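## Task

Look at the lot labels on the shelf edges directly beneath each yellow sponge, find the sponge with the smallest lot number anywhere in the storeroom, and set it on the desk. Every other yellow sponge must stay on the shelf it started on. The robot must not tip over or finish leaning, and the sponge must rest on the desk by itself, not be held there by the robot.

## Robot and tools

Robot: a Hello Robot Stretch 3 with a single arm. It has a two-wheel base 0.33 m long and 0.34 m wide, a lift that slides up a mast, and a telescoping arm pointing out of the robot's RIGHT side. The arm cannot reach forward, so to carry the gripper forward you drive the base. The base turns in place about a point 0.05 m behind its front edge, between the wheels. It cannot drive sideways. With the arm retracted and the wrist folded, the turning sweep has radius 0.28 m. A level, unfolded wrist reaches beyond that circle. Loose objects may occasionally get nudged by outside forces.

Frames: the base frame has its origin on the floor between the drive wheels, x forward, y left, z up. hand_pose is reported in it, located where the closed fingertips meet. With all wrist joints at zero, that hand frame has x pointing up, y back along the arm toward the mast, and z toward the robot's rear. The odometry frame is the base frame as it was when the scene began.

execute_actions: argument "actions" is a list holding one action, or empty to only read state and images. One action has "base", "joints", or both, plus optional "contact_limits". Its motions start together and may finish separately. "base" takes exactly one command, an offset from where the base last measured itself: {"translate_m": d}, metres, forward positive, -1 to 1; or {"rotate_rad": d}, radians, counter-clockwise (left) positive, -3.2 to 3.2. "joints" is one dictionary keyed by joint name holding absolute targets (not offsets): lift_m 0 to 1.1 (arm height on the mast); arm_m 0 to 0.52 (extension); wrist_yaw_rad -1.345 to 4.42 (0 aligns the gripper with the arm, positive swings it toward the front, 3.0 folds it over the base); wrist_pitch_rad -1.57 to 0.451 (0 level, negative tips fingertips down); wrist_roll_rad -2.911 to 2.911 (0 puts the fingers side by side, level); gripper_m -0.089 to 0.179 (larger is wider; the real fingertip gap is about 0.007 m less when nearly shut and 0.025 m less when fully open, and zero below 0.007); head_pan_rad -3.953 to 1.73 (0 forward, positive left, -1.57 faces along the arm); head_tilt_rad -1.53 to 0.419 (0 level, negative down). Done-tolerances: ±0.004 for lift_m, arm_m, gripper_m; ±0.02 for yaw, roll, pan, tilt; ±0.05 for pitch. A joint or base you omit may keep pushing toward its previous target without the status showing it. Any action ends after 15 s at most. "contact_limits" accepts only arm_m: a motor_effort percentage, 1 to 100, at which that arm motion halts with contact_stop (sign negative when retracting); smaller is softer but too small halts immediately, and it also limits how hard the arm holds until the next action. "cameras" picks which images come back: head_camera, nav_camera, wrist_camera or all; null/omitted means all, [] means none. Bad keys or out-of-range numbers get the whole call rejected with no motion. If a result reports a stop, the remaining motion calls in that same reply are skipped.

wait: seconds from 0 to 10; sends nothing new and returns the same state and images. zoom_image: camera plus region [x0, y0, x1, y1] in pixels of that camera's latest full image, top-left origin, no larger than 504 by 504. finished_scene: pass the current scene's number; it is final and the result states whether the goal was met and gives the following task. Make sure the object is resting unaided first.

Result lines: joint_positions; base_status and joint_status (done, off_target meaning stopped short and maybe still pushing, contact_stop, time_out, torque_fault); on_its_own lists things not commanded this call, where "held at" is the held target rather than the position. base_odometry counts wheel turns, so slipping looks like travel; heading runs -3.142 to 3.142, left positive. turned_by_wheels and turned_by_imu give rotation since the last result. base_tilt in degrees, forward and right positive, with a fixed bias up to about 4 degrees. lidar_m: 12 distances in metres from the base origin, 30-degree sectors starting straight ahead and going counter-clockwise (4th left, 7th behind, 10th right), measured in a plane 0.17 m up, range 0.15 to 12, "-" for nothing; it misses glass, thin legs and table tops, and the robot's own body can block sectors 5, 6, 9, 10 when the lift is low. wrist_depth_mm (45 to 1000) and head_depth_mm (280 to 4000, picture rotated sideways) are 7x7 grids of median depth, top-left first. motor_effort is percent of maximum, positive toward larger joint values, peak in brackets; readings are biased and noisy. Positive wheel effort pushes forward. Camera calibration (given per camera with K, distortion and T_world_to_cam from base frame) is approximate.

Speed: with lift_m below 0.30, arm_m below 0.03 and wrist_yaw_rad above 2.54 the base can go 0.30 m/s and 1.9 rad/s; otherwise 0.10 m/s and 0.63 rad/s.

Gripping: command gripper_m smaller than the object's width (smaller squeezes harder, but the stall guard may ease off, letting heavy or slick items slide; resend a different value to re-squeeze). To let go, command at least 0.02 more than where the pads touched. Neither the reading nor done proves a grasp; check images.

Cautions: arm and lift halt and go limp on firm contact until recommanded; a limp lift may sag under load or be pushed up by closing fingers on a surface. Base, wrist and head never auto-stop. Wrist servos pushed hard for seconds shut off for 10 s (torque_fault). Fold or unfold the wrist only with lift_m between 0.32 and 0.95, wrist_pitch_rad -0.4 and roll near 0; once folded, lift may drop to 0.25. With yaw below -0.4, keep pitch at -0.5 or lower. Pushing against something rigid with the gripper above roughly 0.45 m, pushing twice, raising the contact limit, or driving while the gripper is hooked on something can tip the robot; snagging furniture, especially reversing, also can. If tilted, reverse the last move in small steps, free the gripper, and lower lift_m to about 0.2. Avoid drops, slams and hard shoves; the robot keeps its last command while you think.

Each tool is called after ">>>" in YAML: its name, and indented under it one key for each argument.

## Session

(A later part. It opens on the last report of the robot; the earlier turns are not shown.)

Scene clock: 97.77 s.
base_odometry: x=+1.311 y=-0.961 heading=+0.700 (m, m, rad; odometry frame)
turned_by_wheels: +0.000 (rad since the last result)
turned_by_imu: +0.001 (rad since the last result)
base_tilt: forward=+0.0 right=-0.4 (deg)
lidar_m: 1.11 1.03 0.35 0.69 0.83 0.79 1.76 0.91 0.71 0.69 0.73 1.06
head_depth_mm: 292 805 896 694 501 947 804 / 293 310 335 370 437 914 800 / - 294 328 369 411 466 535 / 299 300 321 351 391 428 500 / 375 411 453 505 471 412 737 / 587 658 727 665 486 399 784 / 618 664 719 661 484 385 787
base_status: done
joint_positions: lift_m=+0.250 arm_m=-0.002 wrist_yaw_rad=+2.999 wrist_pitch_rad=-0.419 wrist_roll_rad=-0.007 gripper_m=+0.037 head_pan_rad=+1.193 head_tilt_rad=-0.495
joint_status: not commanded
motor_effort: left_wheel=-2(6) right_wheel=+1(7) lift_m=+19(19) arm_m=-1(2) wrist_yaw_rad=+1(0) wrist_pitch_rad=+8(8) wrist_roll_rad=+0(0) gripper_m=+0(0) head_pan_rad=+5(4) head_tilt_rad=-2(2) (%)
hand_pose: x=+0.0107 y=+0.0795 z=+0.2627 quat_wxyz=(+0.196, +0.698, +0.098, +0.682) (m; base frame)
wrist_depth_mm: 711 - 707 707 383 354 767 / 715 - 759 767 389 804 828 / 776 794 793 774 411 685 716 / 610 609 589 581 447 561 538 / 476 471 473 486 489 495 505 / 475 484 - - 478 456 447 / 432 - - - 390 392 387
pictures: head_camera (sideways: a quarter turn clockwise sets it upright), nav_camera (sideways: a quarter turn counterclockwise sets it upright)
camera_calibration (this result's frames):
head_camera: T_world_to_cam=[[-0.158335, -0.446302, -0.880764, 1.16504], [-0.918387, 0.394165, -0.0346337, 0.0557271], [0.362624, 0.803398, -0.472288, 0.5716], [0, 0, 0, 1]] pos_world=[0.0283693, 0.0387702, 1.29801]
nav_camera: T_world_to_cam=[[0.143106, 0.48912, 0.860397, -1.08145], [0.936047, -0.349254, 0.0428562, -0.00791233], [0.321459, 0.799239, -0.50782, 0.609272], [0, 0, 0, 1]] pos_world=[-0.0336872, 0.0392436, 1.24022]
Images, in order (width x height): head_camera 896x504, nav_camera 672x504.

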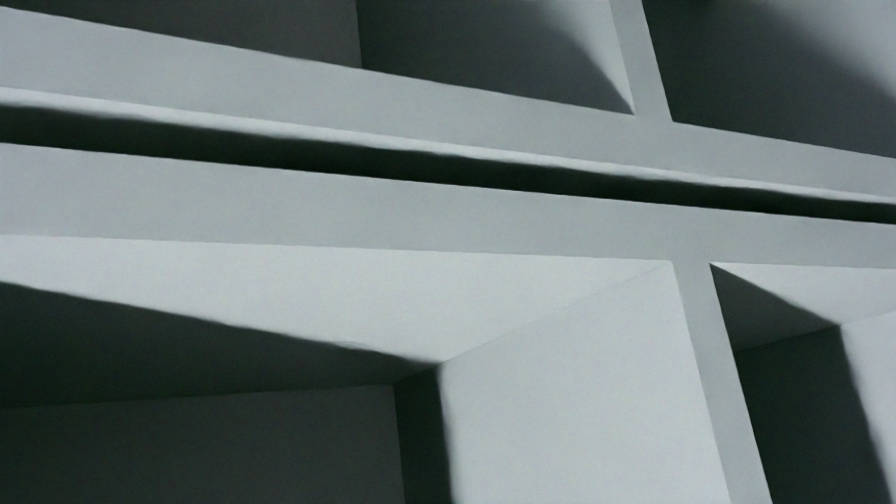

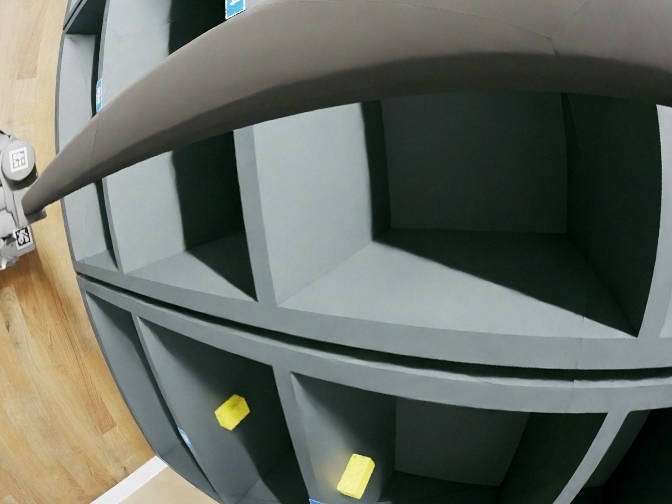

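>>> execute_actions:
  actions:
    - {"base":{"rotate_rad":-3.24},"joints":{"head_pan_rad":-2.2,"head_tilt_rad":-0.9}}
  cameras: ["head_camera"]

>>> execute_actions:
  actions:
    - {"base":{"rotate_rad":-3.2},"joints":{"head_pan_rad":-2.2,"head_tilt_rad":-0.9}}
  cameras: ["head_camera"]

>>> execute_actions:
  actions:
    - {"base":{"translate_m":0.5},"joints":{"head_pan_rad":-1.57}}
  cameras: ["head_camera"]

>>> execute_actions:
  actions:
    - {"base":{"translate_m":0.95}}
  cameras: ["head_camera"]

>>> execute_actions:
  actions:
    - {"base":{"translate_m":0.95}}
  cameras: ["head_camera"]

action 0: "base": rotate_rad = -3.24 is out of range: |rotate_rad| is at most 3.2

Scene clock: 114.07 s.
base_odometry: x=+1.311 y=-0.961 heading=-2.500 (m, m, rad; odometry frame)
turned_by_wheels: -3.200 (rad since the last result)
turned_by_imu: -3.162 (rad since the last result)
base_tilt: forward=+0.1 right=-0.6 (deg)
lidar_m: 1.69 0.98 0.72 0.69 0.72 0.98 1.12 1.10 0.35 0.50 0.81 0.78
head_depth_mm: 664 597 1193 1074 1445 1288 1145 / 751 573 1159 995 1379 1293 1148 / 741 568 1087 987 1285 1260 1156 / 707 564 495 984 879 1225 1168 / 319 368 440 536 679 955 1147 / 313 348 399 487 704 776 1096 / 292 336 422 620 831 744 1074
base_status: done
joint_positions: lift_m=+0.250 arm_m=-0.002 wrist_yaw_rad=+2.999 wrist_pitch_rad=-0.419 wrist_roll_rad=-0.007 gripper_m=+0.037 head_pan_rad=-2.193 head_tilt_rad=-0.890
joint_status: all done
motor_effort: left_wheel=+2(11) right_wheel=-3(6) lift_m=+19(19) arm_m=-2(2) wrist_yaw_rad=+1(0) wrist_pitch_rad=+8(8) wrist_roll_rad=+0(0) gripper_m=+0(0) head_pan_rad=-3(43) head_tilt_rad=-3(21) (%)
hand_pose: x=+0.0107 y=+0.0794 z=+0.2627 quat_wxyz=(+0.196, +0.698, +0.098, +0.682) (m; base frame)
wrist_depth_mm: 569 - 632 639 662 696 741 / 623 - 681 706 720 769 800 / 675 695 731 739 765 808 815 / 690 717 727 723 716 692 674 / 593 591 586 566 576 554 538 / 488 502 - - 476 460 454 / 434 - - - 390 393 386
pictures: head_camera (sideways: a quarter turn clockwise sets it upright)
camera_calibration (this result's frames):
head_camera: T_world_to_cam=[[0.438086, 0.640447, -0.630799, 0.835579], [0.80459, -0.592302, -0.0425788, 0.0555404], [-0.400893, -0.488882, -0.774777, 0.96974], [0, 0, 0, 1]] pos_world=[-0.0219805, -0.0281595, 1.28078]
Images, in order (width x height): head_camera 896x504.

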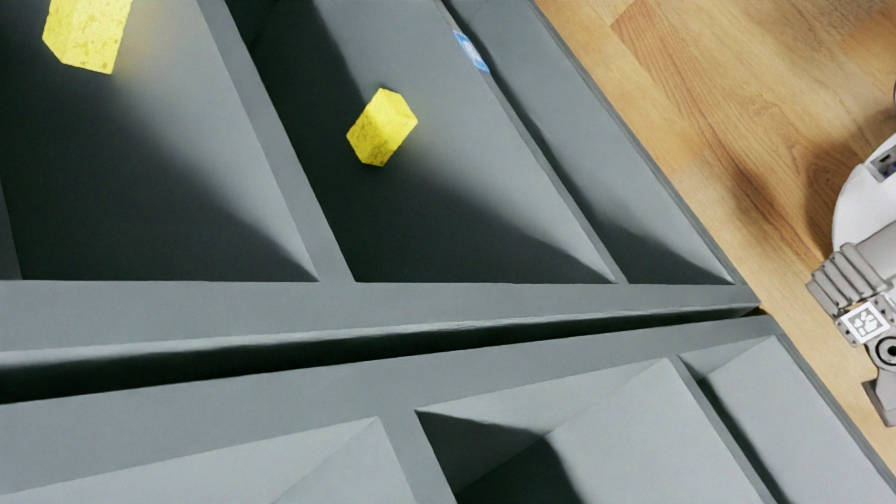

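Scene clock: 117.30 s.
base_odometry: x=+0.910 y=-1.260 heading=-2.500 (m, m, rad; odometry frame)
turned_by_wheels: +0.000 (rad since the last result)
turned_by_imu: +0.001 (rad since the last result)
base_tilt: forward=+0.1 right=-0.6 (deg)
lidar_m: 1.28 0.98 0.71 0.69 0.72 0.98 1.60 0.71 0.81 0.78 0.39 1.11
head_depth_mm: 675 509 464 933 854 1152 1132 / 675 572 462 874 854 1147 1126 / 674 569 459 923 847 1141 1142 / 672 563 455 919 845 1134 1137 / 671 559 453 911 843 1133 1128 / 663 555 450 907 835 991 1109 / 655 549 447 647 750 824 1109
base_status: done
joint_positions: lift_m=+0.250 arm_m=-0.002 wrist_yaw_rad=+2.999 wrist_pitch_rad=-0.419 wrist_roll_rad=-0.007 gripper_m=+0.037 head_pan_rad=-1.577 head_tilt_rad=-0.890
joint_status: all done
motor_effort: left_wheel=+2(10) right_wheel=-3(5) lift_m=+19(19) arm_m=-2(2) wrist_yaw_rad=+1(0) wrist_pitch_rad=+8(8) wrist_roll_rad=+0(0) gripper_m=+0(0) head_pan_rad=+4(39) head_tilt_rad=-4(4) (%)
hand_pose: x=+0.0107 y=+0.0794 z=+0.2627 quat_wxyz=(+0.196, +0.698, +0.098, +0.682) (m; base frame)
wrist_depth_mm: 579 - 621 648 667 709 736 / 618 - 670 690 741 752 793 / 669 701 729 760 793 805 830 / 705 697 714 702 709 678 678 / 594 592 576 568 578 550 542 / 488 499 - - 482 456 453 / 432 - - - 385 393 388
pictures: head_camera (sideways: a quarter turn clockwise sets it upright)
camera_calibration (this result's frames):
head_camera: T_world_to_cam=[[-0.0128217, 0.77584, -0.630799, 0.83833], [0.998929, -0.0181104, -0.0425788, 0.054355], [-0.0444584, -0.63067, -0.774777, 0.967566], [0, 0, 0, 1]] pos_world=[-0.000531542, -0.0392109, 1.28078]
Images, in order (width x height): head_camera 896x504.

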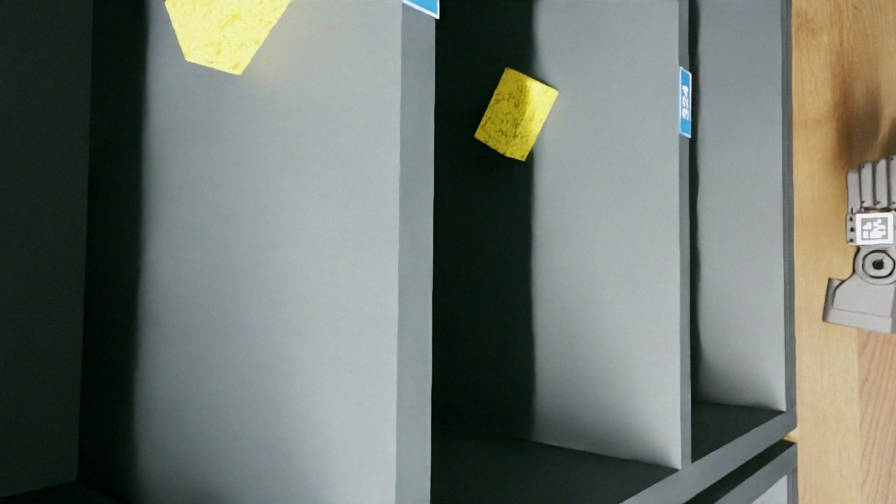

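Scene clock: 122.17 s.
base_odometry: x=+0.149 y=-1.828 heading=-2.500 (m, m, rad; odometry frame)
turned_by_wheels: +0.000 (rad since the last result)
turned_by_imu: +0.002 (rad since the last result)
base_tilt: forward=+0.0 right=-0.6 (deg)
lidar_m: 2.20 0.96 0.71 0.68 0.71 0.97 1.62 0.72 0.81 0.75 0.38 1.12
head_depth_mm: 679 531 465 932 854 1170 1133 / 678 573 461 949 837 1145 1131 / 679 567 459 941 848 1168 1140 / 676 564 455 936 845 1159 1136 / 670 558 453 933 842 1149 1127 / 663 554 449 910 836 938 1110 / 649 550 445 641 697 823 1103
base_status: done
joint_positions: lift_m=+0.250 arm_m=-0.002 wrist_yaw_rad=+2.999 wrist_pitch_rad=-0.419 wrist_roll_rad=-0.007 gripper_m=+0.037 head_pan_rad=-1.577 head_tilt_rad=-0.890
joint_status: not commanded
motor_effort: left_wheel=+2(9) right_wheel=-2(5) lift_m=+19(19) arm_m=-2(2) wrist_yaw_rad=+0(1) wrist_pitch_rad=+8(8) wrist_roll_rad=+0(0) gripper_m=+0(0) head_pan_rad=+4(4) head_tilt_rad=-4(4) (%)
hand_pose: x=+0.0107 y=+0.0794 z=+0.2627 quat_wxyz=(+0.196, +0.698, +0.098, +0.682) (m; base frame)
wrist_depth_mm: 581 - 618 647 667 687 711 / 623 - 678 684 735 747 816 / 664 694 723 733 793 812 825 / 710 708 727 694 693 684 678 / 589 578 583 578 581 558 545 / 490 493 - - 474 456 454 / 432 - - - 387 391 388
pictures: head_camera (sideways: a quarter turn clockwise sets it upright)
camera_calibration (this result's frames):
head_camera: T_world_to_cam=[[-0.0129371, 0.775838, -0.6308, 0.838331], [0.998932, -0.0179618, -0.0425788, 0.0543549], [-0.0443645, -0.630676, -0.774777, 0.967565], [0, 0, 0, 1]] pos_world=[-0.000525709, -0.0392119, 1.28078]
Images, in order (width x height): head_camera 896x504.

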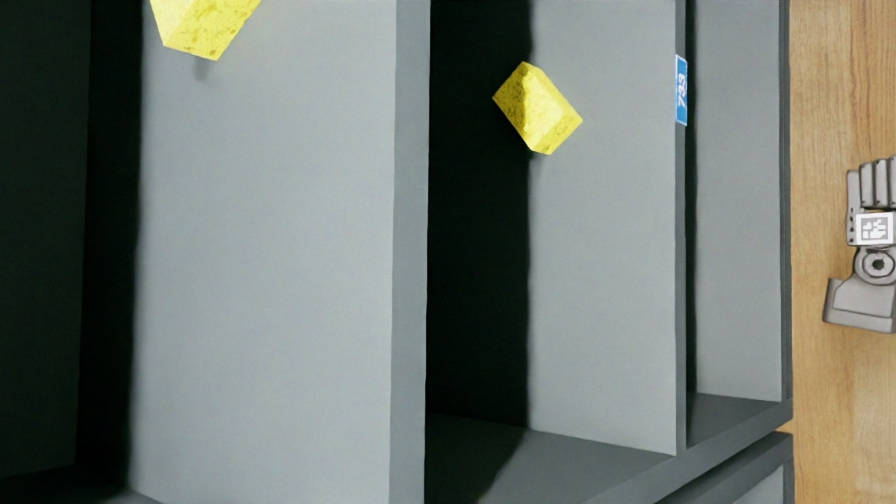

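Scene clock: 127.03 s.
base_odometry: x=-0.612 y=-2.397 heading=-2.500 (m, m, rad; odometry frame)
turned_by_wheels: +0.000 (rad since the last result)
turned_by_imu: +0.002 (rad since the last result)
base_tilt: forward=+0.1 right=-0.5 (deg)
lidar_m: 1.24 0.95 0.70 0.68 0.71 0.97 1.63 0.74 0.82 0.69 0.38 1.29
head_depth_mm: 685 577 465 955 857 1175 1151 / 685 573 462 913 855 1166 1140 / 683 567 458 943 847 1163 1139 / 676 564 456 935 844 1156 1137 / 668 560 452 932 841 1154 1126 / 668 553 450 911 833 962 1112 / 627 546 447 592 650 1210 1122
base_status: done
joint_positions: lift_m=+0.250 arm_m=-0.002 wrist_yaw_rad=+2.999 wrist_pitch_rad=-0.419 wrist_roll_rad=-0.007 gripper_m=+0.037 head_pan_rad=-1.577 head_tilt_rad=-0.890
joint_status: not commanded
motor_effort: left_wheel=+2(9) right_wheel=-2(4) lift_m=+19(19) arm_m=-2(2) wrist_yaw_rad=+1(1) wrist_pitch_rad=+8(8) wrist_roll_rad=+0(0) gripper_m=+0(0) head_pan_rad=+5(4) head_tilt_rad=-4(4) (%)
hand_pose: x=+0.0107 y=+0.0794 z=+0.2627 quat_wxyz=(+0.196, +0.698, +0.098, +0.682) (m; base frame)
wrist_depth_mm: 567 - 618 631 654 685 710 / 613 - 654 693 712 746 793 / 664 697 739 751 759 809 820 / 708 697 739 710 688 693 673 / 592 579 593 558 579 551 535 / 488 502 - - 473 461 448 / 424 - - - 390 396 388
pictures: head_camera (sideways: a quarter turn clockwise sets it upright)
camera_calibration (this result's frames):
head_camera: T_world_to_cam=[[-0.0129714, 0.775838, -0.630799, 0.838331], [0.998932, -0.0179176, -0.0425788, 0.0543549], [-0.0443367, -0.630678, -0.774777, 0.967565], [0, 0, 0, 1]] pos_world=[-0.000523974, -0.0392122, 1.28078]
Images, in order (width x height): head_camera 896x504.

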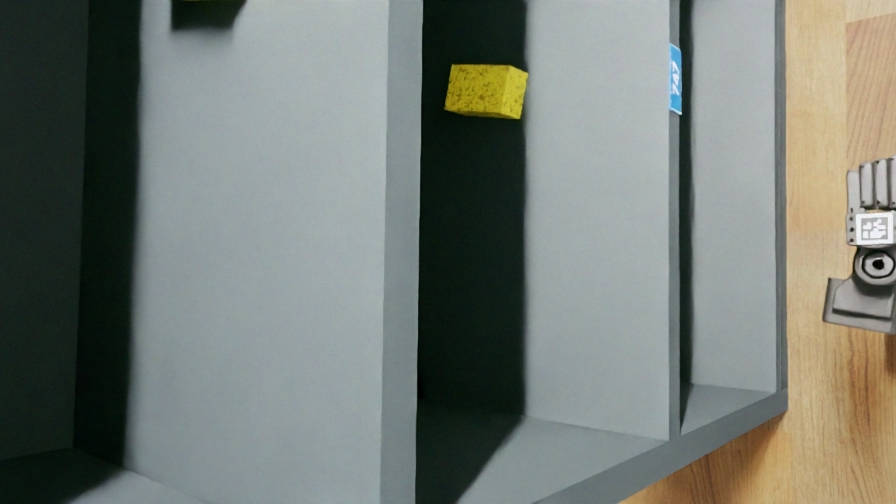

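>>> execute_actions:
  actions:
    - {"base":{"rotate_rad":-0.7},"joints":{"head_tilt_rad":-0.75}}
  cameras: []

>>> execute_actions:
  actions:
    - {"base":{"translate_m":-0.36}}
  cameras: []

>>> execute_actions:
  actions:
    - {"base":{"rotate_rad":0.7}}
  cameras: ["head_camera"]

>>> execute_actions:
  actions:
    - {"base":{"translate_m":-0.94}}
  cameras: ["head_camera"]

>>> execute_actions:
  actions:
    - {"base":{"translate_m":-0.94}}
  cameras: ["head_camera"]

>>> execute_actions:
  actions:
    - {"base":{"translate_m":-0.94}}
  cameras: ["head_camera"]

Scene clock: 140.70 s.
base_odometry: x=-0.612 y=-2.397 heading=+3.083 (m, m, rad; odometry frame)
turned_by_wheels: -0.700 (rad since the last result)
turned_by_imu: -0.692 (rad since the last result)
base_tilt: forward=+0.2 right=-0.6 (deg)
lidar_m: 1.38 1.25 1.18 0.75 0.68 0.68 0.83 1.62 0.74 0.81 0.79 0.38
head_depth_mm: 636 686 767 986 1548 1376 1197 / 691 731 650 940 1094 1333 1194 / 757 775 590 1051 961 1287 1189 / 839 771 565 1096 932 1223 1156 / 837 759 560 1031 927 824 1123 / 778 753 539 467 887 787 1085 / 723 746 530 437 900 781 710
base_status: done
joint_positions: lift_m=+0.250 arm_m=-0.002 wrist_yaw_rad=+2.999 wrist_pitch_rad=-0.419 wrist_roll_rad=-0.007 gripper_m=+0.037 head_pan_rad=-1.577 head_tilt_rad=-0.754
joint_status: all done
motor_effort: left_wheel=+3(9) right_wheel=-2(7) lift_m=+19(19) arm_m=-2(2) wrist_yaw_rad=+1(0) wrist_pitch_rad=+8(8) wrist_roll_rad=+0(0) gripper_m=+0(0) head_pan_rad=+4(4) head_tilt_rad=+1(11) (%)
hand_pose: x=+0.0107 y=+0.0794 z=+0.2627 quat_wxyz=(+0.196, +0.698, +0.098, +0.682) (m; base frame)
wrist_depth_mm: 494 - 693 910 - - 883 / 512 - 755 - - - 891 / 539 603 813 940 922 913 882 / 561 626 732 711 712 695 674 / 559 593 589 553 580 544 546 / 489 499 - - 476 459 449 / 432 - - - 388 390 393
pictures: none
No camera images: the call's "cameras" was empty. Leave "cameras" out to get every camera's image.

Scene clock: 143.57 s.
base_odometry: x=-0.253 y=-2.418 heading=+3.083 (m, m, rad; odometry frame)
turned_by_wheels: +0.000 (rad since the last result)
turned_by_imu: -0.001 (rad since the last result)
base_tilt: forward=+0.2 right=-0.5 (deg)
lidar_m: 0.73 1.53 0.77 0.49 0.44 0.45 0.55 1.07 1.44 0.68 0.92 0.80
head_depth_mm: 1242 1416 1466 1760 1607 1376 1199 / 1244 1523 1442 1726 1596 1369 1190 / 1203 921 1441 1252 1541 1359 1184 / 1117 774 1383 1128 1490 1359 1182 / 598 674 757 903 1105 1285 1176 / 597 677 815 1018 994 1271 1171 / 691 733 971 1102 921 1261 1145
base_status: done
joint_positions: lift_m=+0.250 arm_m=-0.002 wrist_yaw_rad=+2.999 wrist_pitch_rad=-0.419 wrist_roll_rad=-0.007 gripper_m=+0.037 head_pan_rad=-1.577 head_tilt_rad=-0.754
joint_status: not commanded
motor_effort: left_wheel=+2(7) right_wheel=-2(8) lift_m=+19(19) arm_m=-2(2) wrist_yaw_rad=+0(0) wrist_pitch_rad=+8(8) wrist_roll_rad=+0(0) gripper_m=+0(0) head_pan_rad=+4(4) head_tilt_rad=+2(1) (%)
hand_pose: x=+0.0107 y=+0.0794 z=+0.2627 quat_wxyz=(+0.196, +0.698, +0.098, +0.682) (m; base frame)
wrist_depth_mm: 333 - 489 616 872 - - / 351 - 524 681 - - - / 362 404 569 710 904 931 877 / 380 432 601 689 693 677 665 / 398 464 576 569 592 550 542 / 407 469 - - 478 460 448 / 410 - - - 387 394 383
pictures: none
No camera images: the call's "cameras" was empty. Leave "cameras" out to get every camera's image.

Scene clock: 145.23 s.
base_odometry: x=-0.253 y=-2.418 heading=-2.500 (m, m, rad; odometry frame)
turned_by_wheels: +0.700 (rad since the last result)
turned_by_imu: +0.690 (rad since the last result)
base_tilt: forward=+0.2 right=-0.6 (deg)
lidar_m: 1.52 0.63 0.46 0.44 0.46 0.64 1.80 1.44 0.69 1.02 0.73 1.58
head_depth_mm: 881 795 654 1040 946 1160 1201 / 875 787 647 1135 964 1260 1188 / 876 776 643 1136 959 1276 1185 / 875 732 639 1131 953 1275 1172 / 868 692 631 1091 946 1278 1178 / 871 755 626 1116 949 1260 1170 / 867 745 621 1114 942 1261 1168
base_status: done
joint_positions: lift_m=+0.250 arm_m=-0.002 wrist_yaw_rad=+2.999 wrist_pitch_rad=-0.419 wrist_roll_rad=-0.007 gripper_m=+0.037 head_pan_rad=-1.577 head_tilt_rad=-0.754
joint_status: not commanded
motor_effort: left_wheel=-1(6) right_wheel=+1(6) lift_m=+19(19) arm_m=-2(2) wrist_yaw_rad=+1(1) wrist_pitch_rad=+8(8) wrist_roll_rad=+0(0) gripper_m=+0(0) head_pan_rad=+4(4) head_tilt_rad=+2(2) (%)
hand_pose: x=+0.0107 y=+0.0794 z=+0.2627 quat_wxyz=(+0.196, +0.698, +0.098, +0.682) (m; base frame)
wrist_depth_mm: 390 - 415 429 446 463 489 / 423 - 456 470 489 507 524 / 459 470 490 510 535 562 581 / 493 514 540 563 576 611 626 / 513 542 571 559 585 550 546 / 489 501 - - 477 460 455 / 430 - - - 386 394 387
pictures: head_camera (sideways: a quarter turn clockwise sets it upright)
camera_calibration (this result's frames):
head_camera: T_world_to_cam=[[-0.0135115, 0.683292, -0.73002, 0.967629], [0.9989, -0.0235659, -0.0405455, 0.0517152], [-0.0449079, -0.729765, -0.682222, 0.847201], [0, 0, 0, 1]] pos_world=[-0.000538188, -0.0416968, 1.28646]
Images, in order (width x height): head_camera 896x504.

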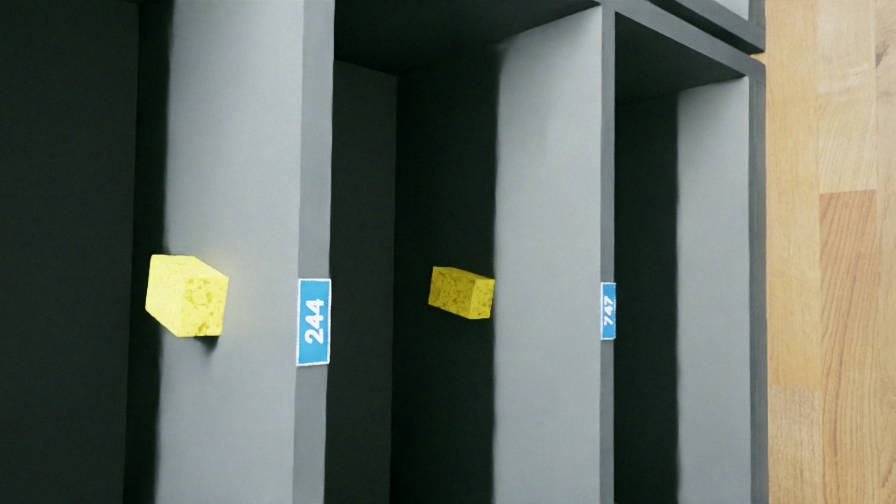

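Scene clock: 150.07 s.
base_odometry: x=+0.500 y=-1.855 heading=-2.500 (m, m, rad; odometry frame)
turned_by_wheels: +0.000 (rad since the last result)
turned_by_imu: -0.003 (rad since the last result)
base_tilt: forward=+0.1 right=-0.4 (deg)
lidar_m: 1.71 0.63 0.47 0.45 0.47 0.65 1.81 1.43 0.68 1.02 0.73 1.45
head_depth_mm: 871 794 654 1021 945 1148 1196 / 870 787 649 1142 966 1262 1190 / 871 783 643 1132 958 1285 1183 / 867 771 638 1126 956 1276 1180 / 865 683 632 1119 948 1270 1176 / 862 755 627 1112 944 1264 1164 / 864 744 620 1107 940 1254 1165
base_status: done
joint_positions: lift_m=+0.250 arm_m=-0.002 wrist_yaw_rad=+2.999 wrist_pitch_rad=-0.419 wrist_roll_rad=-0.007 gripper_m=+0.037 head_pan_rad=-1.577 head_tilt_rad=-0.754
joint_status: not commanded
motor_effort: left_wheel=-2(9) right_wheel=+1(4) lift_m=+19(19) arm_m=-2(2) wrist_yaw_rad=+1(0) wrist_pitch_rad=+8(8) wrist_roll_rad=+0(0) gripper_m=+0(0) head_pan_rad=+4(3) head_tilt_rad=+2(1) (%)
hand_pose: x=+0.0107 y=+0.0794 z=+0.2627 quat_wxyz=(+0.196, +0.698, +0.098, +0.682) (m; base frame)
wrist_depth_mm: 394 - 423 436 458 478 494 / 424 - 449 474 494 518 540 / 454 479 495 519 538 569 603 / 491 518 547 567 586 608 630 / 538 549 569 564 584 553 545 / 491 498 - - 478 459 447 / 428 - - - 385 393 384
pictures: head_camera (sideways: a quarter turn clockwise sets it upright)
camera_calibration (this result's frames):
head_camera: T_world_to_cam=[[-0.0135115, 0.683292, -0.73002, 0.967629], [0.9989, -0.0235658, -0.0405455, 0.0517152], [-0.0449079, -0.729765, -0.682222, 0.847201], [0, 0, 0, 1]] pos_world=[-0.000538188, -0.0416968, 1.28646]
Images, in order (width x height): head_camera 896x504.

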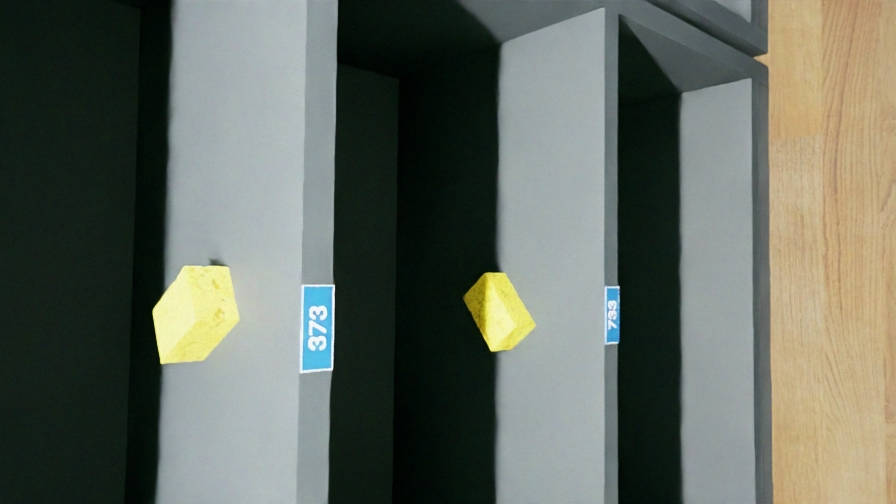

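Scene clock: 154.90 s.
base_odometry: x=+1.253 y=-1.293 heading=-2.500 (m, m, rad; odometry frame)
turned_by_wheels: +0.000 (rad since the last result)
turned_by_imu: -0.003 (rad since the last result)
base_tilt: forward=+0.1 right=-0.6 (deg)
lidar_m: 1.75 0.64 0.47 0.45 0.47 0.64 1.36 1.41 0.67 1.01 0.73 0.80
head_depth_mm: 874 797 626 1012 943 1132 1198 / 870 788 648 1146 963 1257 1187 / 867 778 642 1138 957 1278 1192 / 865 770 636 1127 958 1276 1176 / 861 662 632 1117 952 1267 1179 / 861 752 627 1115 945 1263 1170 / 859 745 620 1111 938 1255 1169
base_status: done
joint_positions: lift_m=+0.250 arm_m=-0.002 wrist_yaw_rad=+2.999 wrist_pitch_rad=-0.419 wrist_roll_rad=-0.007 gripper_m=+0.037 head_pan_rad=-1.577 head_tilt_rad=-0.754
joint_status: not commanded
motor_effort: left_wheel=-1(8) right_wheel=+1(3) lift_m=+19(19) arm_m=-2(2) wrist_yaw_rad=+1(0) wrist_pitch_rad=+8(8) wrist_roll_rad=+0(0) gripper_m=+0(1) head_pan_rad=+4(4) head_tilt_rad=+1(0) (%)
hand_pose: x=+0.0107 y=+0.0794 z=+0.2627 quat_wxyz=(+0.196, +0.698, +0.098, +0.682) (m; base frame)
wrist_depth_mm: 394 - 424 434 456 477 505 / 425 - 457 478 499 526 542 / 473 479 511 526 546 576 599 / 503 518 541 559 591 619 637 / 530 554 575 563 573 552 536 / 492 496 - - 479 454 449 / 434 - - - 388 392 385
pictures: head_camera (sideways: a quarter turn clockwise sets it upright)
camera_calibration (this result's frames):
head_camera: T_world_to_cam=[[-0.0135116, 0.683292, -0.73002, 0.967629], [0.9989, -0.0235657, -0.0405455, 0.0517152], [-0.0449078, -0.729765, -0.682222, 0.847201], [0, 0, 0, 1]] pos_world=[-0.000538183, -0.0416968, 1.28646]
Images, in order (width x height): head_camera 896x504.

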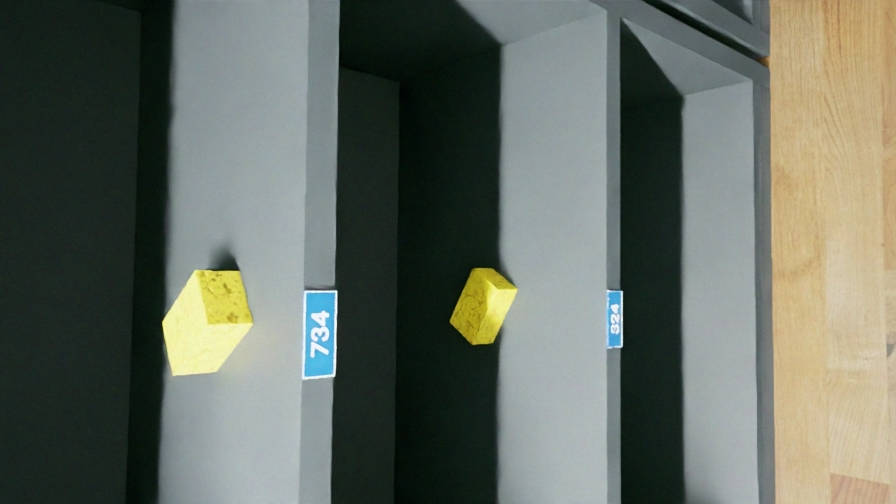

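Scene clock: 159.73 s.
base_odometry: x=+2.007 y=-0.730 heading=-2.500 (m, m, rad; odometry frame)
turned_by_wheels: +0.000 (rad since the last result)
turned_by_imu: -0.003 (rad since the last result)
base_tilt: forward=+0.2 right=-0.6 (deg)
lidar_m: 1.77 0.65 0.47 0.46 0.47 0.43 0.42 0.43 0.59 1.01 0.73 0.79
head_depth_mm: 873 793 623 996 935 1065 1115 / 865 785 622 1145 966 1259 1192 / 864 776 644 1137 958 1280 1187 / 862 769 639 1132 952 1267 1175 / 864 727 632 1125 952 1267 1168 / 856 750 626 1111 944 1262 1171 / 854 746 621 1103 940 1262 1171
base_status: done
joint_positions: lift_m=+0.250 arm_m=-0.002 wrist_yaw_rad=+2.999 wrist_pitch_rad=-0.419 wrist_roll_rad=-0.007 gripper_m=+0.037 head_pan_rad=-1.577 head_tilt_rad=-0.754
joint_status: not commanded
motor_effort: left_wheel=-1(8) right_wheel=+1(3) lift_m=+19(19) arm_m=-2(2) wrist_yaw_rad=+1(1) wrist_pitch_rad=+8(8) wrist_roll_rad=+0(0) gripper_m=+0(1) head_pan_rad=+4(4) head_tilt_rad=+1(2) (%)
hand_pose: x=+0.0107 y=+0.0794 z=+0.2627 quat_wxyz=(+0.196, +0.698, +0.098, +0.682) (m; base frame)
wrist_depth_mm: 399 - 428 444 466 474 507 / 430 - 465 477 501 521 549 / 466 477 507 523 558 568 611 / 494 522 548 570 590 616 638 / 512 548 570 568 573 541 536 / 470 497 - - 481 456 457 / 430 - - - 389 395 393
pictures: head_camera (sideways: a quarter turn clockwise sets it upright)
camera_calibration (this result's frames):
head_camera: T_world_to_cam=[[-0.0135116, 0.683292, -0.73002, 0.967628], [0.9989, -0.0235657, -0.0405455, 0.0517152], [-0.0449078, -0.729765, -0.682222, 0.847201], [0, 0, 0, 1]] pos_world=[-0.000538183, -0.0416968, 1.28646]
Images, in order (width x height): head_camera 896x504.

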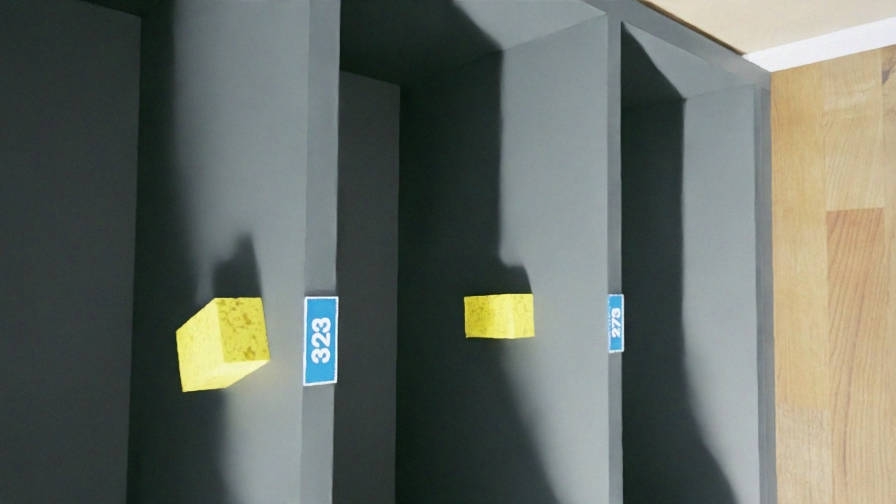

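>>> execute_actions:
  actions:
    - {"base":{"translate_m":1.0}}
  cameras: []

>>> execute_actions:
  actions:
    - {"base":{"translate_m":1.0}}
  cameras: []

>>> execute_actions:
  actions:
    - {"base":{"translate_m":0.88},"joints":{"lift_m":0.9}}
  cameras: []

>>> execute_actions:
  actions:
    - {"joints":{"wrist_yaw_rad":0,"gripper_m":0.17}}
  cameras: []

>>> execute_actions:
  actions:
    - {"joints":{"wrist_pitch_rad":0,"head_tilt_rad":-0.5}}
  cameras: ["head_camera","wrist_camera"]

Scene clock: 177.77 s.
base_odometry: x=+1.205 y=-1.329 heading=-2.500 (m, m, rad; odometry frame)
turned_by_wheels: +0.000 (rad since the last result)
turned_by_imu: +0.001 (rad since the last result)
base_tilt: forward=+0.1 right=-0.6 (deg)
lidar_m: 1.74 0.64 0.47 0.46 0.47 0.65 1.42 1.43 0.71 1.01 0.69 1.45
head_depth_mm: 875 793 626 1109 971 1195 1201 / 871 788 647 1144 966 1280 1196 / 866 777 644 1140 959 1283 1186 / 865 664 639 1124 954 1274 1179 / 862 722 632 1125 947 1268 1177 / 860 754 628 1113 943 1263 1170 / 856 746 622 1109 940 1259 1162
base_status: done
joint_positions: lift_m=+0.250 arm_m=-0.002 wrist_yaw_rad=+2.999 wrist_pitch_rad=-0.419 wrist_roll_rad=-0.007 gripper_m=+0.037 head_pan_rad=-1.577 head_tilt_rad=-0.754
joint_status: not commanded
motor_effort: left_wheel=-1(6) right_wheel=+1(5) lift_m=+19(19) arm_m=-2(2) wrist_yaw_rad=+1(0) wrist_pitch_rad=+8(8) wrist_roll_rad=+0(1) gripper_m=+0(1) head_pan_rad=+4(4) head_tilt_rad=+1(2) (%)
hand_pose: x=+0.0107 y=+0.0794 z=+0.2627 quat_wxyz=(+0.196, +0.698, +0.098, +0.682) (m; base frame)
wrist_depth_mm: 398 - 429 447 458 479 501 / 424 - 458 479 493 524 544 / 461 472 502 522 545 576 590 / 495 526 547 566 579 622 632 / 545 548 569 570 571 546 544 / 487 499 - - 476 455 452 / 429 - - - 386 396 387
pictures: none
No camera images: the call's "cameras" was empty. Leave "cameras" out to get every camera's image.

Scene clock: 182.80 s.
base_odometry: x=+0.404 y=-1.927 heading=-2.500 (m, m, rad; odometry frame)
turned_by_wheels: +0.000 (rad since the last result)
turned_by_imu: +0.001 (rad since the last result)
base_tilt: forward=+0.1 right=-0.4 (deg)
lidar_m: 1.71 0.63 0.47 0.45 0.47 0.64 1.81 0.79 0.75 1.02 0.66 1.40
head_depth_mm: 877 796 656 1146 971 1263 1193 / 873 788 647 1150 965 1284 1185 / 871 686 644 1134 959 1287 1177 / 867 730 638 1129 953 1268 1180 / 868 762 631 1126 949 1265 1180 / 863 753 626 1112 943 1264 1168 / 864 745 620 1076 939 1207 1170
base_status: done
joint_positions: lift_m=+0.250 arm_m=-0.002 wrist_yaw_rad=+2.999 wrist_pitch_rad=-0.419 wrist_roll_rad=-0.007 gripper_m=+0.037 head_pan_rad=-1.577 head_tilt_rad=-0.754
joint_status: not commanded
motor_effort: left_wheel=-2(5) right_wheel=+1(5) lift_m=+19(19) arm_m=-2(2) wrist_yaw_rad=+0(0) wrist_pitch_rad=+8(8) wrist_roll_rad=+0(0) gripper_m=+0(1) head_pan_rad=+4(4) head_tilt_rad=+2(2) (%)
hand_pose: x=+0.0107 y=+0.0794 z=+0.2627 quat_wxyz=(+0.196, +0.698, +0.098, +0.682) (m; base frame)
wrist_depth_mm: 396 - 424 440 456 465 494 / 421 - 462 479 493 516 544 / 457 475 497 516 547 566 598 / 497 510 543 554 592 618 632 / 539 544 574 563 582 552 533 / 487 499 - - 484 461 454 / 428 - - - 392 391 388
pictures: none
No camera images: the call's "cameras" was empty. Leave "cameras" out to get every camera's image.

Scene clock: 192.03 s.
base_odometry: x=-0.301 y=-2.453 heading=-2.501 (m, m, rad; odometry frame)
turned_by_wheels: +0.000 (rad since the last result)
turned_by_imu: +0.000 (rad since the last result)
base_tilt: forward=+0.1 right=-0.6 (deg)
lidar_m: 1.46 0.63 0.46 0.45 0.46 0.64 1.80 1.45 0.72 1.02 0.70 1.52
head_depth_mm: 882 793 656 1114 998 - 1167 / 877 786 647 1141 1002 - 1164 / 876 744 643 1134 961 - 1184 / 871 695 637 1092 949 - - / 870 764 632 1124 950 - 1153 / 866 753 625 1117 944 - 1151 / 868 746 620 1106 942 1251 1167
base_status: done
joint_positions: lift_m=+0.900 arm_m=-0.002 wrist_yaw_rad=+2.999 wrist_pitch_rad=-0.419 wrist_roll_rad=-0.007 gripper_m=+0.037 head_pan_rad=-1.577 head_tilt_rad=-0.754
joint_status: all done
motor_effort: left_wheel=-2(7) right_wheel=+1(7) lift_m=+27(29) arm_m=-2(2) wrist_yaw_rad=+0(0) wrist_pitch_rad=+8(8) wrist_roll_rad=+0(0) gripper_m=+0(0) head_pan_rad=+3(4) head_tilt_rad=+2(1) (%)
hand_pose: x=+0.0106 y=+0.0795 z=+0.9123 quat_wxyz=(+0.196, +0.698, +0.098, +0.682) (m; base frame)
wrist_depth_mm: 393 - 423 431 452 464 484 / 417 - 453 466 489 505 527 / 454 469 495 512 539 560 592 / 493 510 544 563 587 621 631 / 543 561 607 620 640 697 724 / 603 622 - 710 751 795 864 / 663 709 - 814 882 925 -
pictures: none
No camera images: the call's "cameras" was empty. Leave "cameras" out to get every camera's image.

Scene clock: 194.53 s.
base_odometry: x=-0.301 y=-2.453 heading=-2.501 (m, m, rad; odometry frame)
turned_by_wheels: +0.000 (rad since the last result)
turned_by_imu: +0.000 (rad since the last result)
base_tilt: forward=+0.1 right=-0.6 (deg)
lidar_m: 1.46 0.63 0.46 0.45 0.46 0.64 1.80 1.44 0.72 1.02 0.70 1.51
head_depth_mm: 878 792 653 1116 1000 - - / 880 786 650 1149 - - - / 875 742 643 1132 974 - - / 869 694 637 1126 - - - / 873 763 632 1118 949 1239 1176 / 868 754 626 1109 919 1265 1174 / 866 745 620 1107 939 1256 1168
base_status: not commanded
joint_positions: lift_m=+0.900 arm_m=-0.002 wrist_yaw_rad=+0.002 wrist_pitch_rad=-0.419 wrist_roll_rad=-0.007 gripper_m=+0.170 head_pan_rad=-1.577 head_tilt_rad=-0.754
joint_status: all done
motor_effort: left_wheel=-2(2) right_wheel=+1(1) lift_m=+28(27) arm_m=-2(2) wrist_yaw_rad=-1(2) wrist_pitch_rad=+8(8) wrist_roll_rad=+0(0) gripper_m=+1(85) head_pan_rad=+4(4) head_tilt_rad=+1(1) (%)
hand_pose: x=-0.0210 y=-0.3669 z=+0.9123 quat_wxyz=(+0.695, +0.148, -0.689, -0.146) (m; base frame)
wrist_depth_mm: 450 561 496 401 400 364 338 / 307 305 306 302 721 617 428 / 463 667 803 787 795 727 476 / 464 664 865 859 863 715 470 / 469 648 747 689 732 672 478 / 497 - 619 621 597 588 479 / - 608 560 556 548 539 556
pictures: none
No camera images: the call's "cameras" was empty. Leave "cameras" out to get every camera's image.

Scene clock: 195.53 s.
base_odometry: x=-0.301 y=-2.453 heading=-2.501 (m, m, rad; odometry frame)
turned_by_wheels: +0.000 (rad since the last result)
turned_by_imu: +0.000 (rad since the last result)
base_tilt: forward=+0.1 right=-0.5 (deg)
lidar_m: 1.46 0.63 0.46 0.44 0.46 0.64 1.80 1.44 0.72 1.02 0.70 1.52
head_depth_mm: 858 932 984 672 1130 965 - / 856 927 974 666 1208 961 - / 853 924 971 662 1189 982 - / 849 924 972 658 1188 - - / 847 921 968 652 1178 946 1199 / 847 917 967 647 1182 945 1195 / 846 914 961 643 1172 938 1152
base_status: not commanded
joint_positions: lift_m=+0.900 arm_m=-0.002 wrist_yaw_rad=+0.002 wrist_pitch_rad=-0.023 wrist_roll_rad=-0.007 gripper_m=+0.170 head_pan_rad=-1.577 head_tilt_rad=-0.508
joint_status: all done
motor_effort: left_wheel=-1(2) right_wheel=+1(1) lift_m=+28(27) arm_m=-2(2) wrist_yaw_rad=-2(1) wrist_pitch_rad=+10(10) wrist_roll_rad=+0(0) gripper_m=+0(0) head_pan_rad=+4(4) head_tilt_rad=+3(16) (%)
hand_pose: x=-0.0209 y=-0.3982 z=+1.0086 quat_wxyz=(+0.710, +0.009, -0.704, -0.007) (m; base frame)
wrist_depth_mm: 470 674 718 714 720 707 469 / 469 682 742 727 715 709 478 / 466 674 741 742 762 710 470 / 454 594 559 468 515 495 431 / 339 337 339 333 332 329 328 / 464 - 811 808 818 794 460 / 429 711 817 808 797 735 489
pictures: head_camera (sideways: a quarter turn clockwise sets it upright), wrist_camera
camera_calibration (this result's frames):
head_camera: T_world_to_cam=[[-0.0146598, 0.485032, -0.874373, 1.15583], [0.998846, -0.0329026, -0.0349985, 0.0445062], [-0.0457445, -0.873877, -0.48399, 0.589317], [0, 0, 0, 1]] pos_world=[-0.000552516, -0.0441572, 1.2974]
wrist_camera: T_world_to_cam=[[-0.998157, -0.0463714, -0.0391437, 0.010046], [0.0296646, 0.189862, -0.981362, 1.10585], [0.0529391, -0.980715, -0.188137, -0.0320004], [0, 0, 0, 1]] pos_world=[-0.021083, -0.240877, 1.07961]
Images, in order (width x height): head_camera 896x504, wrist_camera 644x364.

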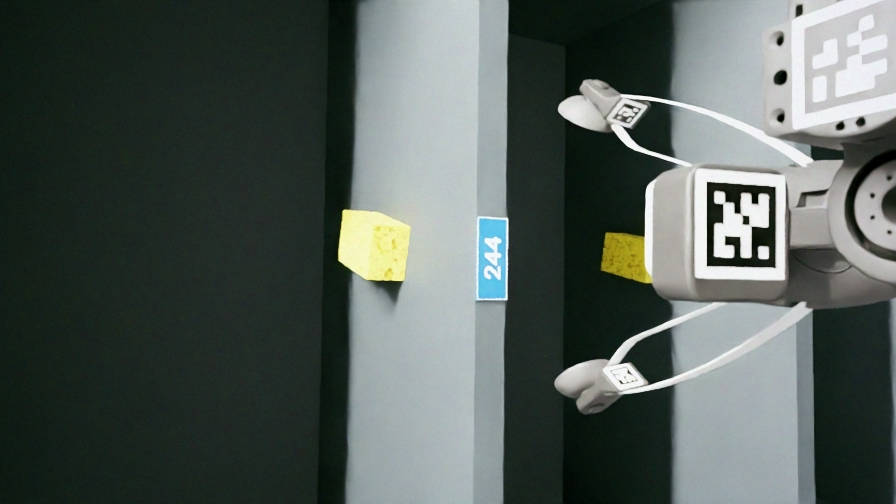

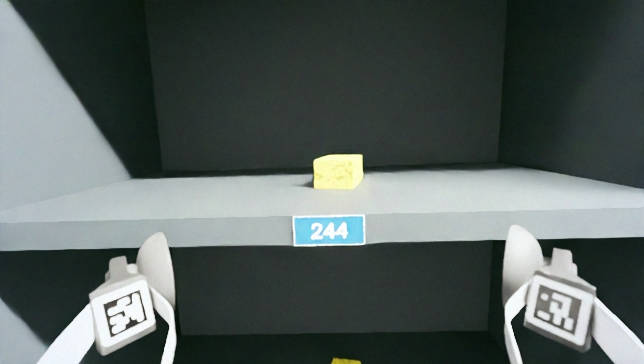

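>>> execute_actions:
  actions:
    - {"joints":{"arm_m":0.33,"lift_m":0.895}}
  cameras: ["wrist_camera","head_camera"]

>>> execute_actions:
  actions:
    - {"joints":{"gripper_m":0.03}}
  cameras: []

>>> execute_actions:
  actions:
    - {"joints":{"lift_m":0.93}}
  cameras: []

>>> execute_actions:
  actions:
    - {"joints":{"arm_m":0}}
  cameras: ["wrist_camera"]

Scene clock: 208.33 s.
base_odometry: x=-0.301 y=-2.453 heading=-2.500 (m, m, rad; odometry frame)
turned_by_wheels: +0.000 (rad since the last result)
turned_by_imu: +0.003 (rad since the last result)
base_tilt: forward=-0.1 right=-1.0 (deg)
lidar_m: 1.46 0.62 0.46 0.44 0.46 0.64 1.82 1.44 0.72 1.02 0.70 1.51
head_depth_mm: 870 941 1001 684 - - 1217 / 865 936 995 - 1144 960 1212 / 861 936 991 - 1177 960 1211 / 857 925 985 - 1160 957 1179 / 852 931 979 663 1183 952 1174 / 857 924 972 661 1183 951 1173 / 851 923 968 656 1182 945 1167
base_status: not commanded
joint_positions: lift_m=+0.895 arm_m=+0.329 wrist_yaw_rad=+0.004 wrist_pitch_rad=-0.023 wrist_roll_rad=-0.007 gripper_m=+0.170 head_pan_rad=-1.577 head_tilt_rad=-0.506
joint_status: all done
motor_effort: left_wheel=-1(3) right_wheel=+0(3) lift_m=+18(26) arm_m=+14(16) wrist_yaw_rad=-2(2) wrist_pitch_rad=+10(11) wrist_roll_rad=+0(0) gripper_m=+0(1) head_pan_rad=+4(4) head_tilt_rad=+2(2) (%)
hand_pose: x=-0.0205 y=-0.7295 z=+1.0039 quat_wxyz=(+0.710, +0.010, -0.704, -0.007) (m; base frame)
wrist_depth_mm: 426 425 423 418 417 413 410 / 435 433 435 426 422 421 423 / 444 444 443 435 439 438 430 / 446 451 448 446 442 441 435 / 301 295 279 160 161 259 248 / 193 - 184 160 155 173 168 / - 132 137 134 133 130 123
pictures: head_camera (sideways: a quarter turn clockwise sets it upright), wrist_camera
camera_calibration (this result's frames):
head_camera: T_world_to_cam=[[-0.0146681, 0.483399, -0.875277, 1.157], [0.998845, -0.0329703, -0.0349478, 0.0444403], [-0.0457519, -0.874779, -0.482357, 0.587193], [0, 0, 0, 1]] pos_world=[-0.000552669, -0.0441654, 1.29749]
wrist_camera: T_world_to_cam=[[-0.998071, -0.0478714, -0.0395281, -0.00580925], [0.029709, 0.190775, -0.981184, 1.16461], [0.0545117, -0.980466, -0.188985, -0.356681], [0, 0, 0, 1]] pos_world=[-0.0209543, -0.572172, 1.07506]
Images, in order (width x height): head_camera 896x504, wrist_camera 644x364.

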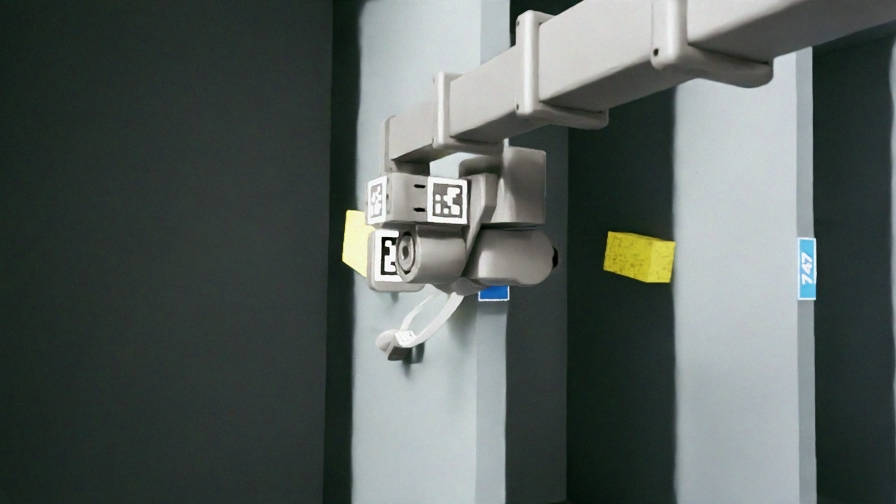

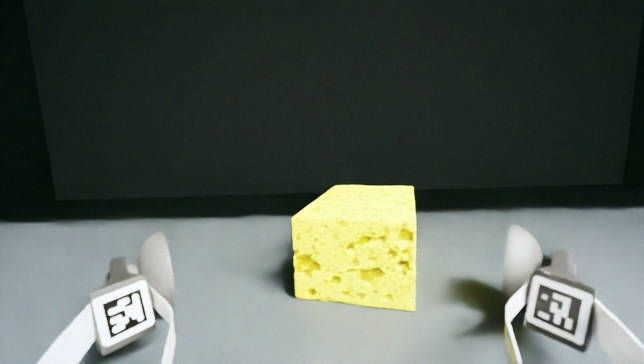

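Scene clock: 210.23 s.
base_odometry: x=-0.301 y=-2.453 heading=-2.500 (m, m, rad; odometry frame)
turned_by_wheels: +0.000 (rad since the last result)
turned_by_imu: +0.000 (rad since the last result)
base_tilt: forward=-0.2 right=-0.9 (deg)
lidar_m: 1.46 0.62 0.46 0.44 0.46 0.64 1.82 1.44 0.72 1.02 0.70 1.51
head_depth_mm: 867 938 998 685 - - 1220 / 861 943 998 - 1138 968 1216 / 860 935 991 - 1178 963 1207 / 859 928 986 - 1169 956 1176 / 857 927 976 665 1186 955 1175 / 852 923 969 660 1179 948 1171 / 855 922 969 657 1172 947 1172
base_status: not commanded
joint_positions: lift_m=+0.895 arm_m=+0.329 wrist_yaw_rad=+0.004 wrist_pitch_rad=-0.024 wrist_roll_rad=-0.007 gripper_m=+0.031 head_pan_rad=-1.577 head_tilt_rad=-0.506
joint_status: all done
motor_effort: left_wheel=-1(1) right_wheel=+0(1) lift_m=+18(18) arm_m=+14(14) wrist_yaw_rad=-2(3) wrist_pitch_rad=+10(10) wrist_roll_rad=+0(0) gripper_m=-10(87) head_pan_rad=+5(4) head_tilt_rad=+3(2) (%)
hand_pose: x=-0.0205 y=-0.7295 z=+1.0039 quat_wxyz=(+0.710, +0.010, -0.704, -0.007) (m; base frame)
wrist_depth_mm: 426 432 424 414 414 414 412 / 438 435 439 426 426 426 419 / 445 446 445 444 437 437 429 / 448 455 449 447 446 438 436 / 301 289 298 162 259 255 246 / 192 188 192 161 - 173 170 / 141 140 131 135 132 130 129
pictures: none
No camera images: the call's "cameras" was empty. Leave "cameras" out to get every camera's image.

Scene clock: 213.47 s.
base_odometry: x=-0.301 y=-2.453 heading=-2.500 (m, m, rad; odometry frame)
turned_by_wheels: +0.000 (rad since the last result)
turned_by_imu: -0.006 (rad since the last result)
base_tilt: forward=+0.1 right=-0.5 (deg)
lidar_m: 1.47 0.63 0.46 0.45 0.46 0.64 1.79 1.45 0.72 1.02 0.70 1.52
head_depth_mm: 859 931 987 754 - - 1110 / 855 930 987 - 1175 957 1210 / 857 927 985 - 1191 952 1202 / 853 925 983 - 1186 948 1180 / 849 919 966 655 1181 948 1165 / 847 916 967 649 1171 941 1168 / 844 914 958 644 1171 940 1162
base_status: not commanded
joint_positions: lift_m=+0.930 arm_m=+0.330 wrist_yaw_rad=+0.002 wrist_pitch_rad=-0.024 wrist_roll_rad=-0.007 gripper_m=+0.031 head_pan_rad=-1.577 head_tilt_rad=-0.506
joint_status: all done
motor_effort: left_wheel=+0(2) right_wheel=+0(2) lift_m=+27(32) arm_m=+2(14) wrist_yaw_rad=-2(4) wrist_pitch_rad=+10(39) wrist_roll_rad=+0(0) gripper_m=-10(11) head_pan_rad=+4(4) head_tilt_rad=+2(2) (%)
hand_pose: x=-0.0209 y=-0.7304 z=+1.0382 quat_wxyz=(+0.710, +0.010, -0.704, -0.008) (m; base frame)
wrist_depth_mm: 415 418 407 407 410 406 408 / 429 423 426 418 424 417 411 / 438 436 434 432 432 429 429 / 450 446 444 441 440 441 435 / 385 372 384 162 327 339 326 / 251 246 252 166 - 228 225 / 185 182 172 178 174 172 171
pictures: none
No camera images: the call's "cameras" was empty. Leave "cameras" out to get every camera's image.

Scene clock: 217.10 s.
base_odometry: x=-0.301 y=-2.453 heading=-2.500 (m, m, rad; odometry frame)
turned_by_wheels: +0.000 (rad since the last result)
turned_by_imu: -0.001 (rad since the last result)
base_tilt: forward=+0.2 right=-0.5 (deg)
lidar_m: 1.46 0.63 0.46 0.44 0.46 0.64 1.79 1.44 0.72 1.02 0.69 1.51
head_depth_mm: 860 934 986 675 1135 1027 - / 857 932 981 672 1192 1024 - / 851 924 975 665 1186 - - / 852 927 974 656 440 - - / 847 920 970 654 1154 946 1170 / 849 920 961 651 1175 945 1167 / 844 916 960 645 1165 943 1165
base_status: not commanded
joint_positions: lift_m=+0.930 arm_m=+0.000 wrist_yaw_rad=+0.001 wrist_pitch_rad=-0.024 wrist_roll_rad=-0.007 gripper_m=+0.031 head_pan_rad=-1.577 head_tilt_rad=-0.506
joint_status: all done
motor_effort: left_wheel=+0(0) right_wheel=+0(0) lift_m=+28(27) arm_m=-4(1) wrist_yaw_rad=+0(2) wrist_pitch_rad=+10(10) wrist_roll_rad=+0(0) gripper_m=-10(10) head_pan_rad=+5(4) head_tilt_rad=+3(2) (%)
hand_pose: x=-0.0213 y=-0.4008 z=+1.0383 quat_wxyz=(+0.710, +0.009, -0.704, -0.008) (m; base frame)
wrist_depth_mm: 474 685 720 717 714 683 461 / 476 677 757 730 710 704 467 / 471 671 748 756 726 717 464 / 466 641 760 694 683 633 464 / 391 381 391 163 337 341 332 / 429 630 820 166 - 685 478 / 462 665 833 830 801 676 486
pictures: wrist_camera
camera_calibration (this result's frames):
wrist_camera: T_world_to_cam=[[-0.998218, -0.0446926, -0.0395342, 0.011751], [0.0303153, 0.190816, -0.981158, 1.13573], [0.0513943, -0.980608, -0.189121, -0.0278796], [0, 0, 0, 1]] pos_world=[-0.0212669, -0.243529, 1.10952]
Images, in order (width x height): wrist_camera 644x364.

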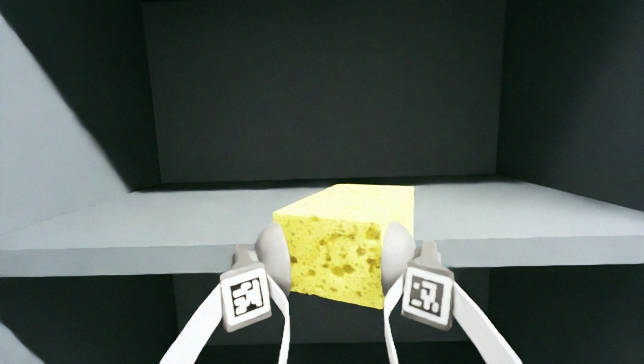

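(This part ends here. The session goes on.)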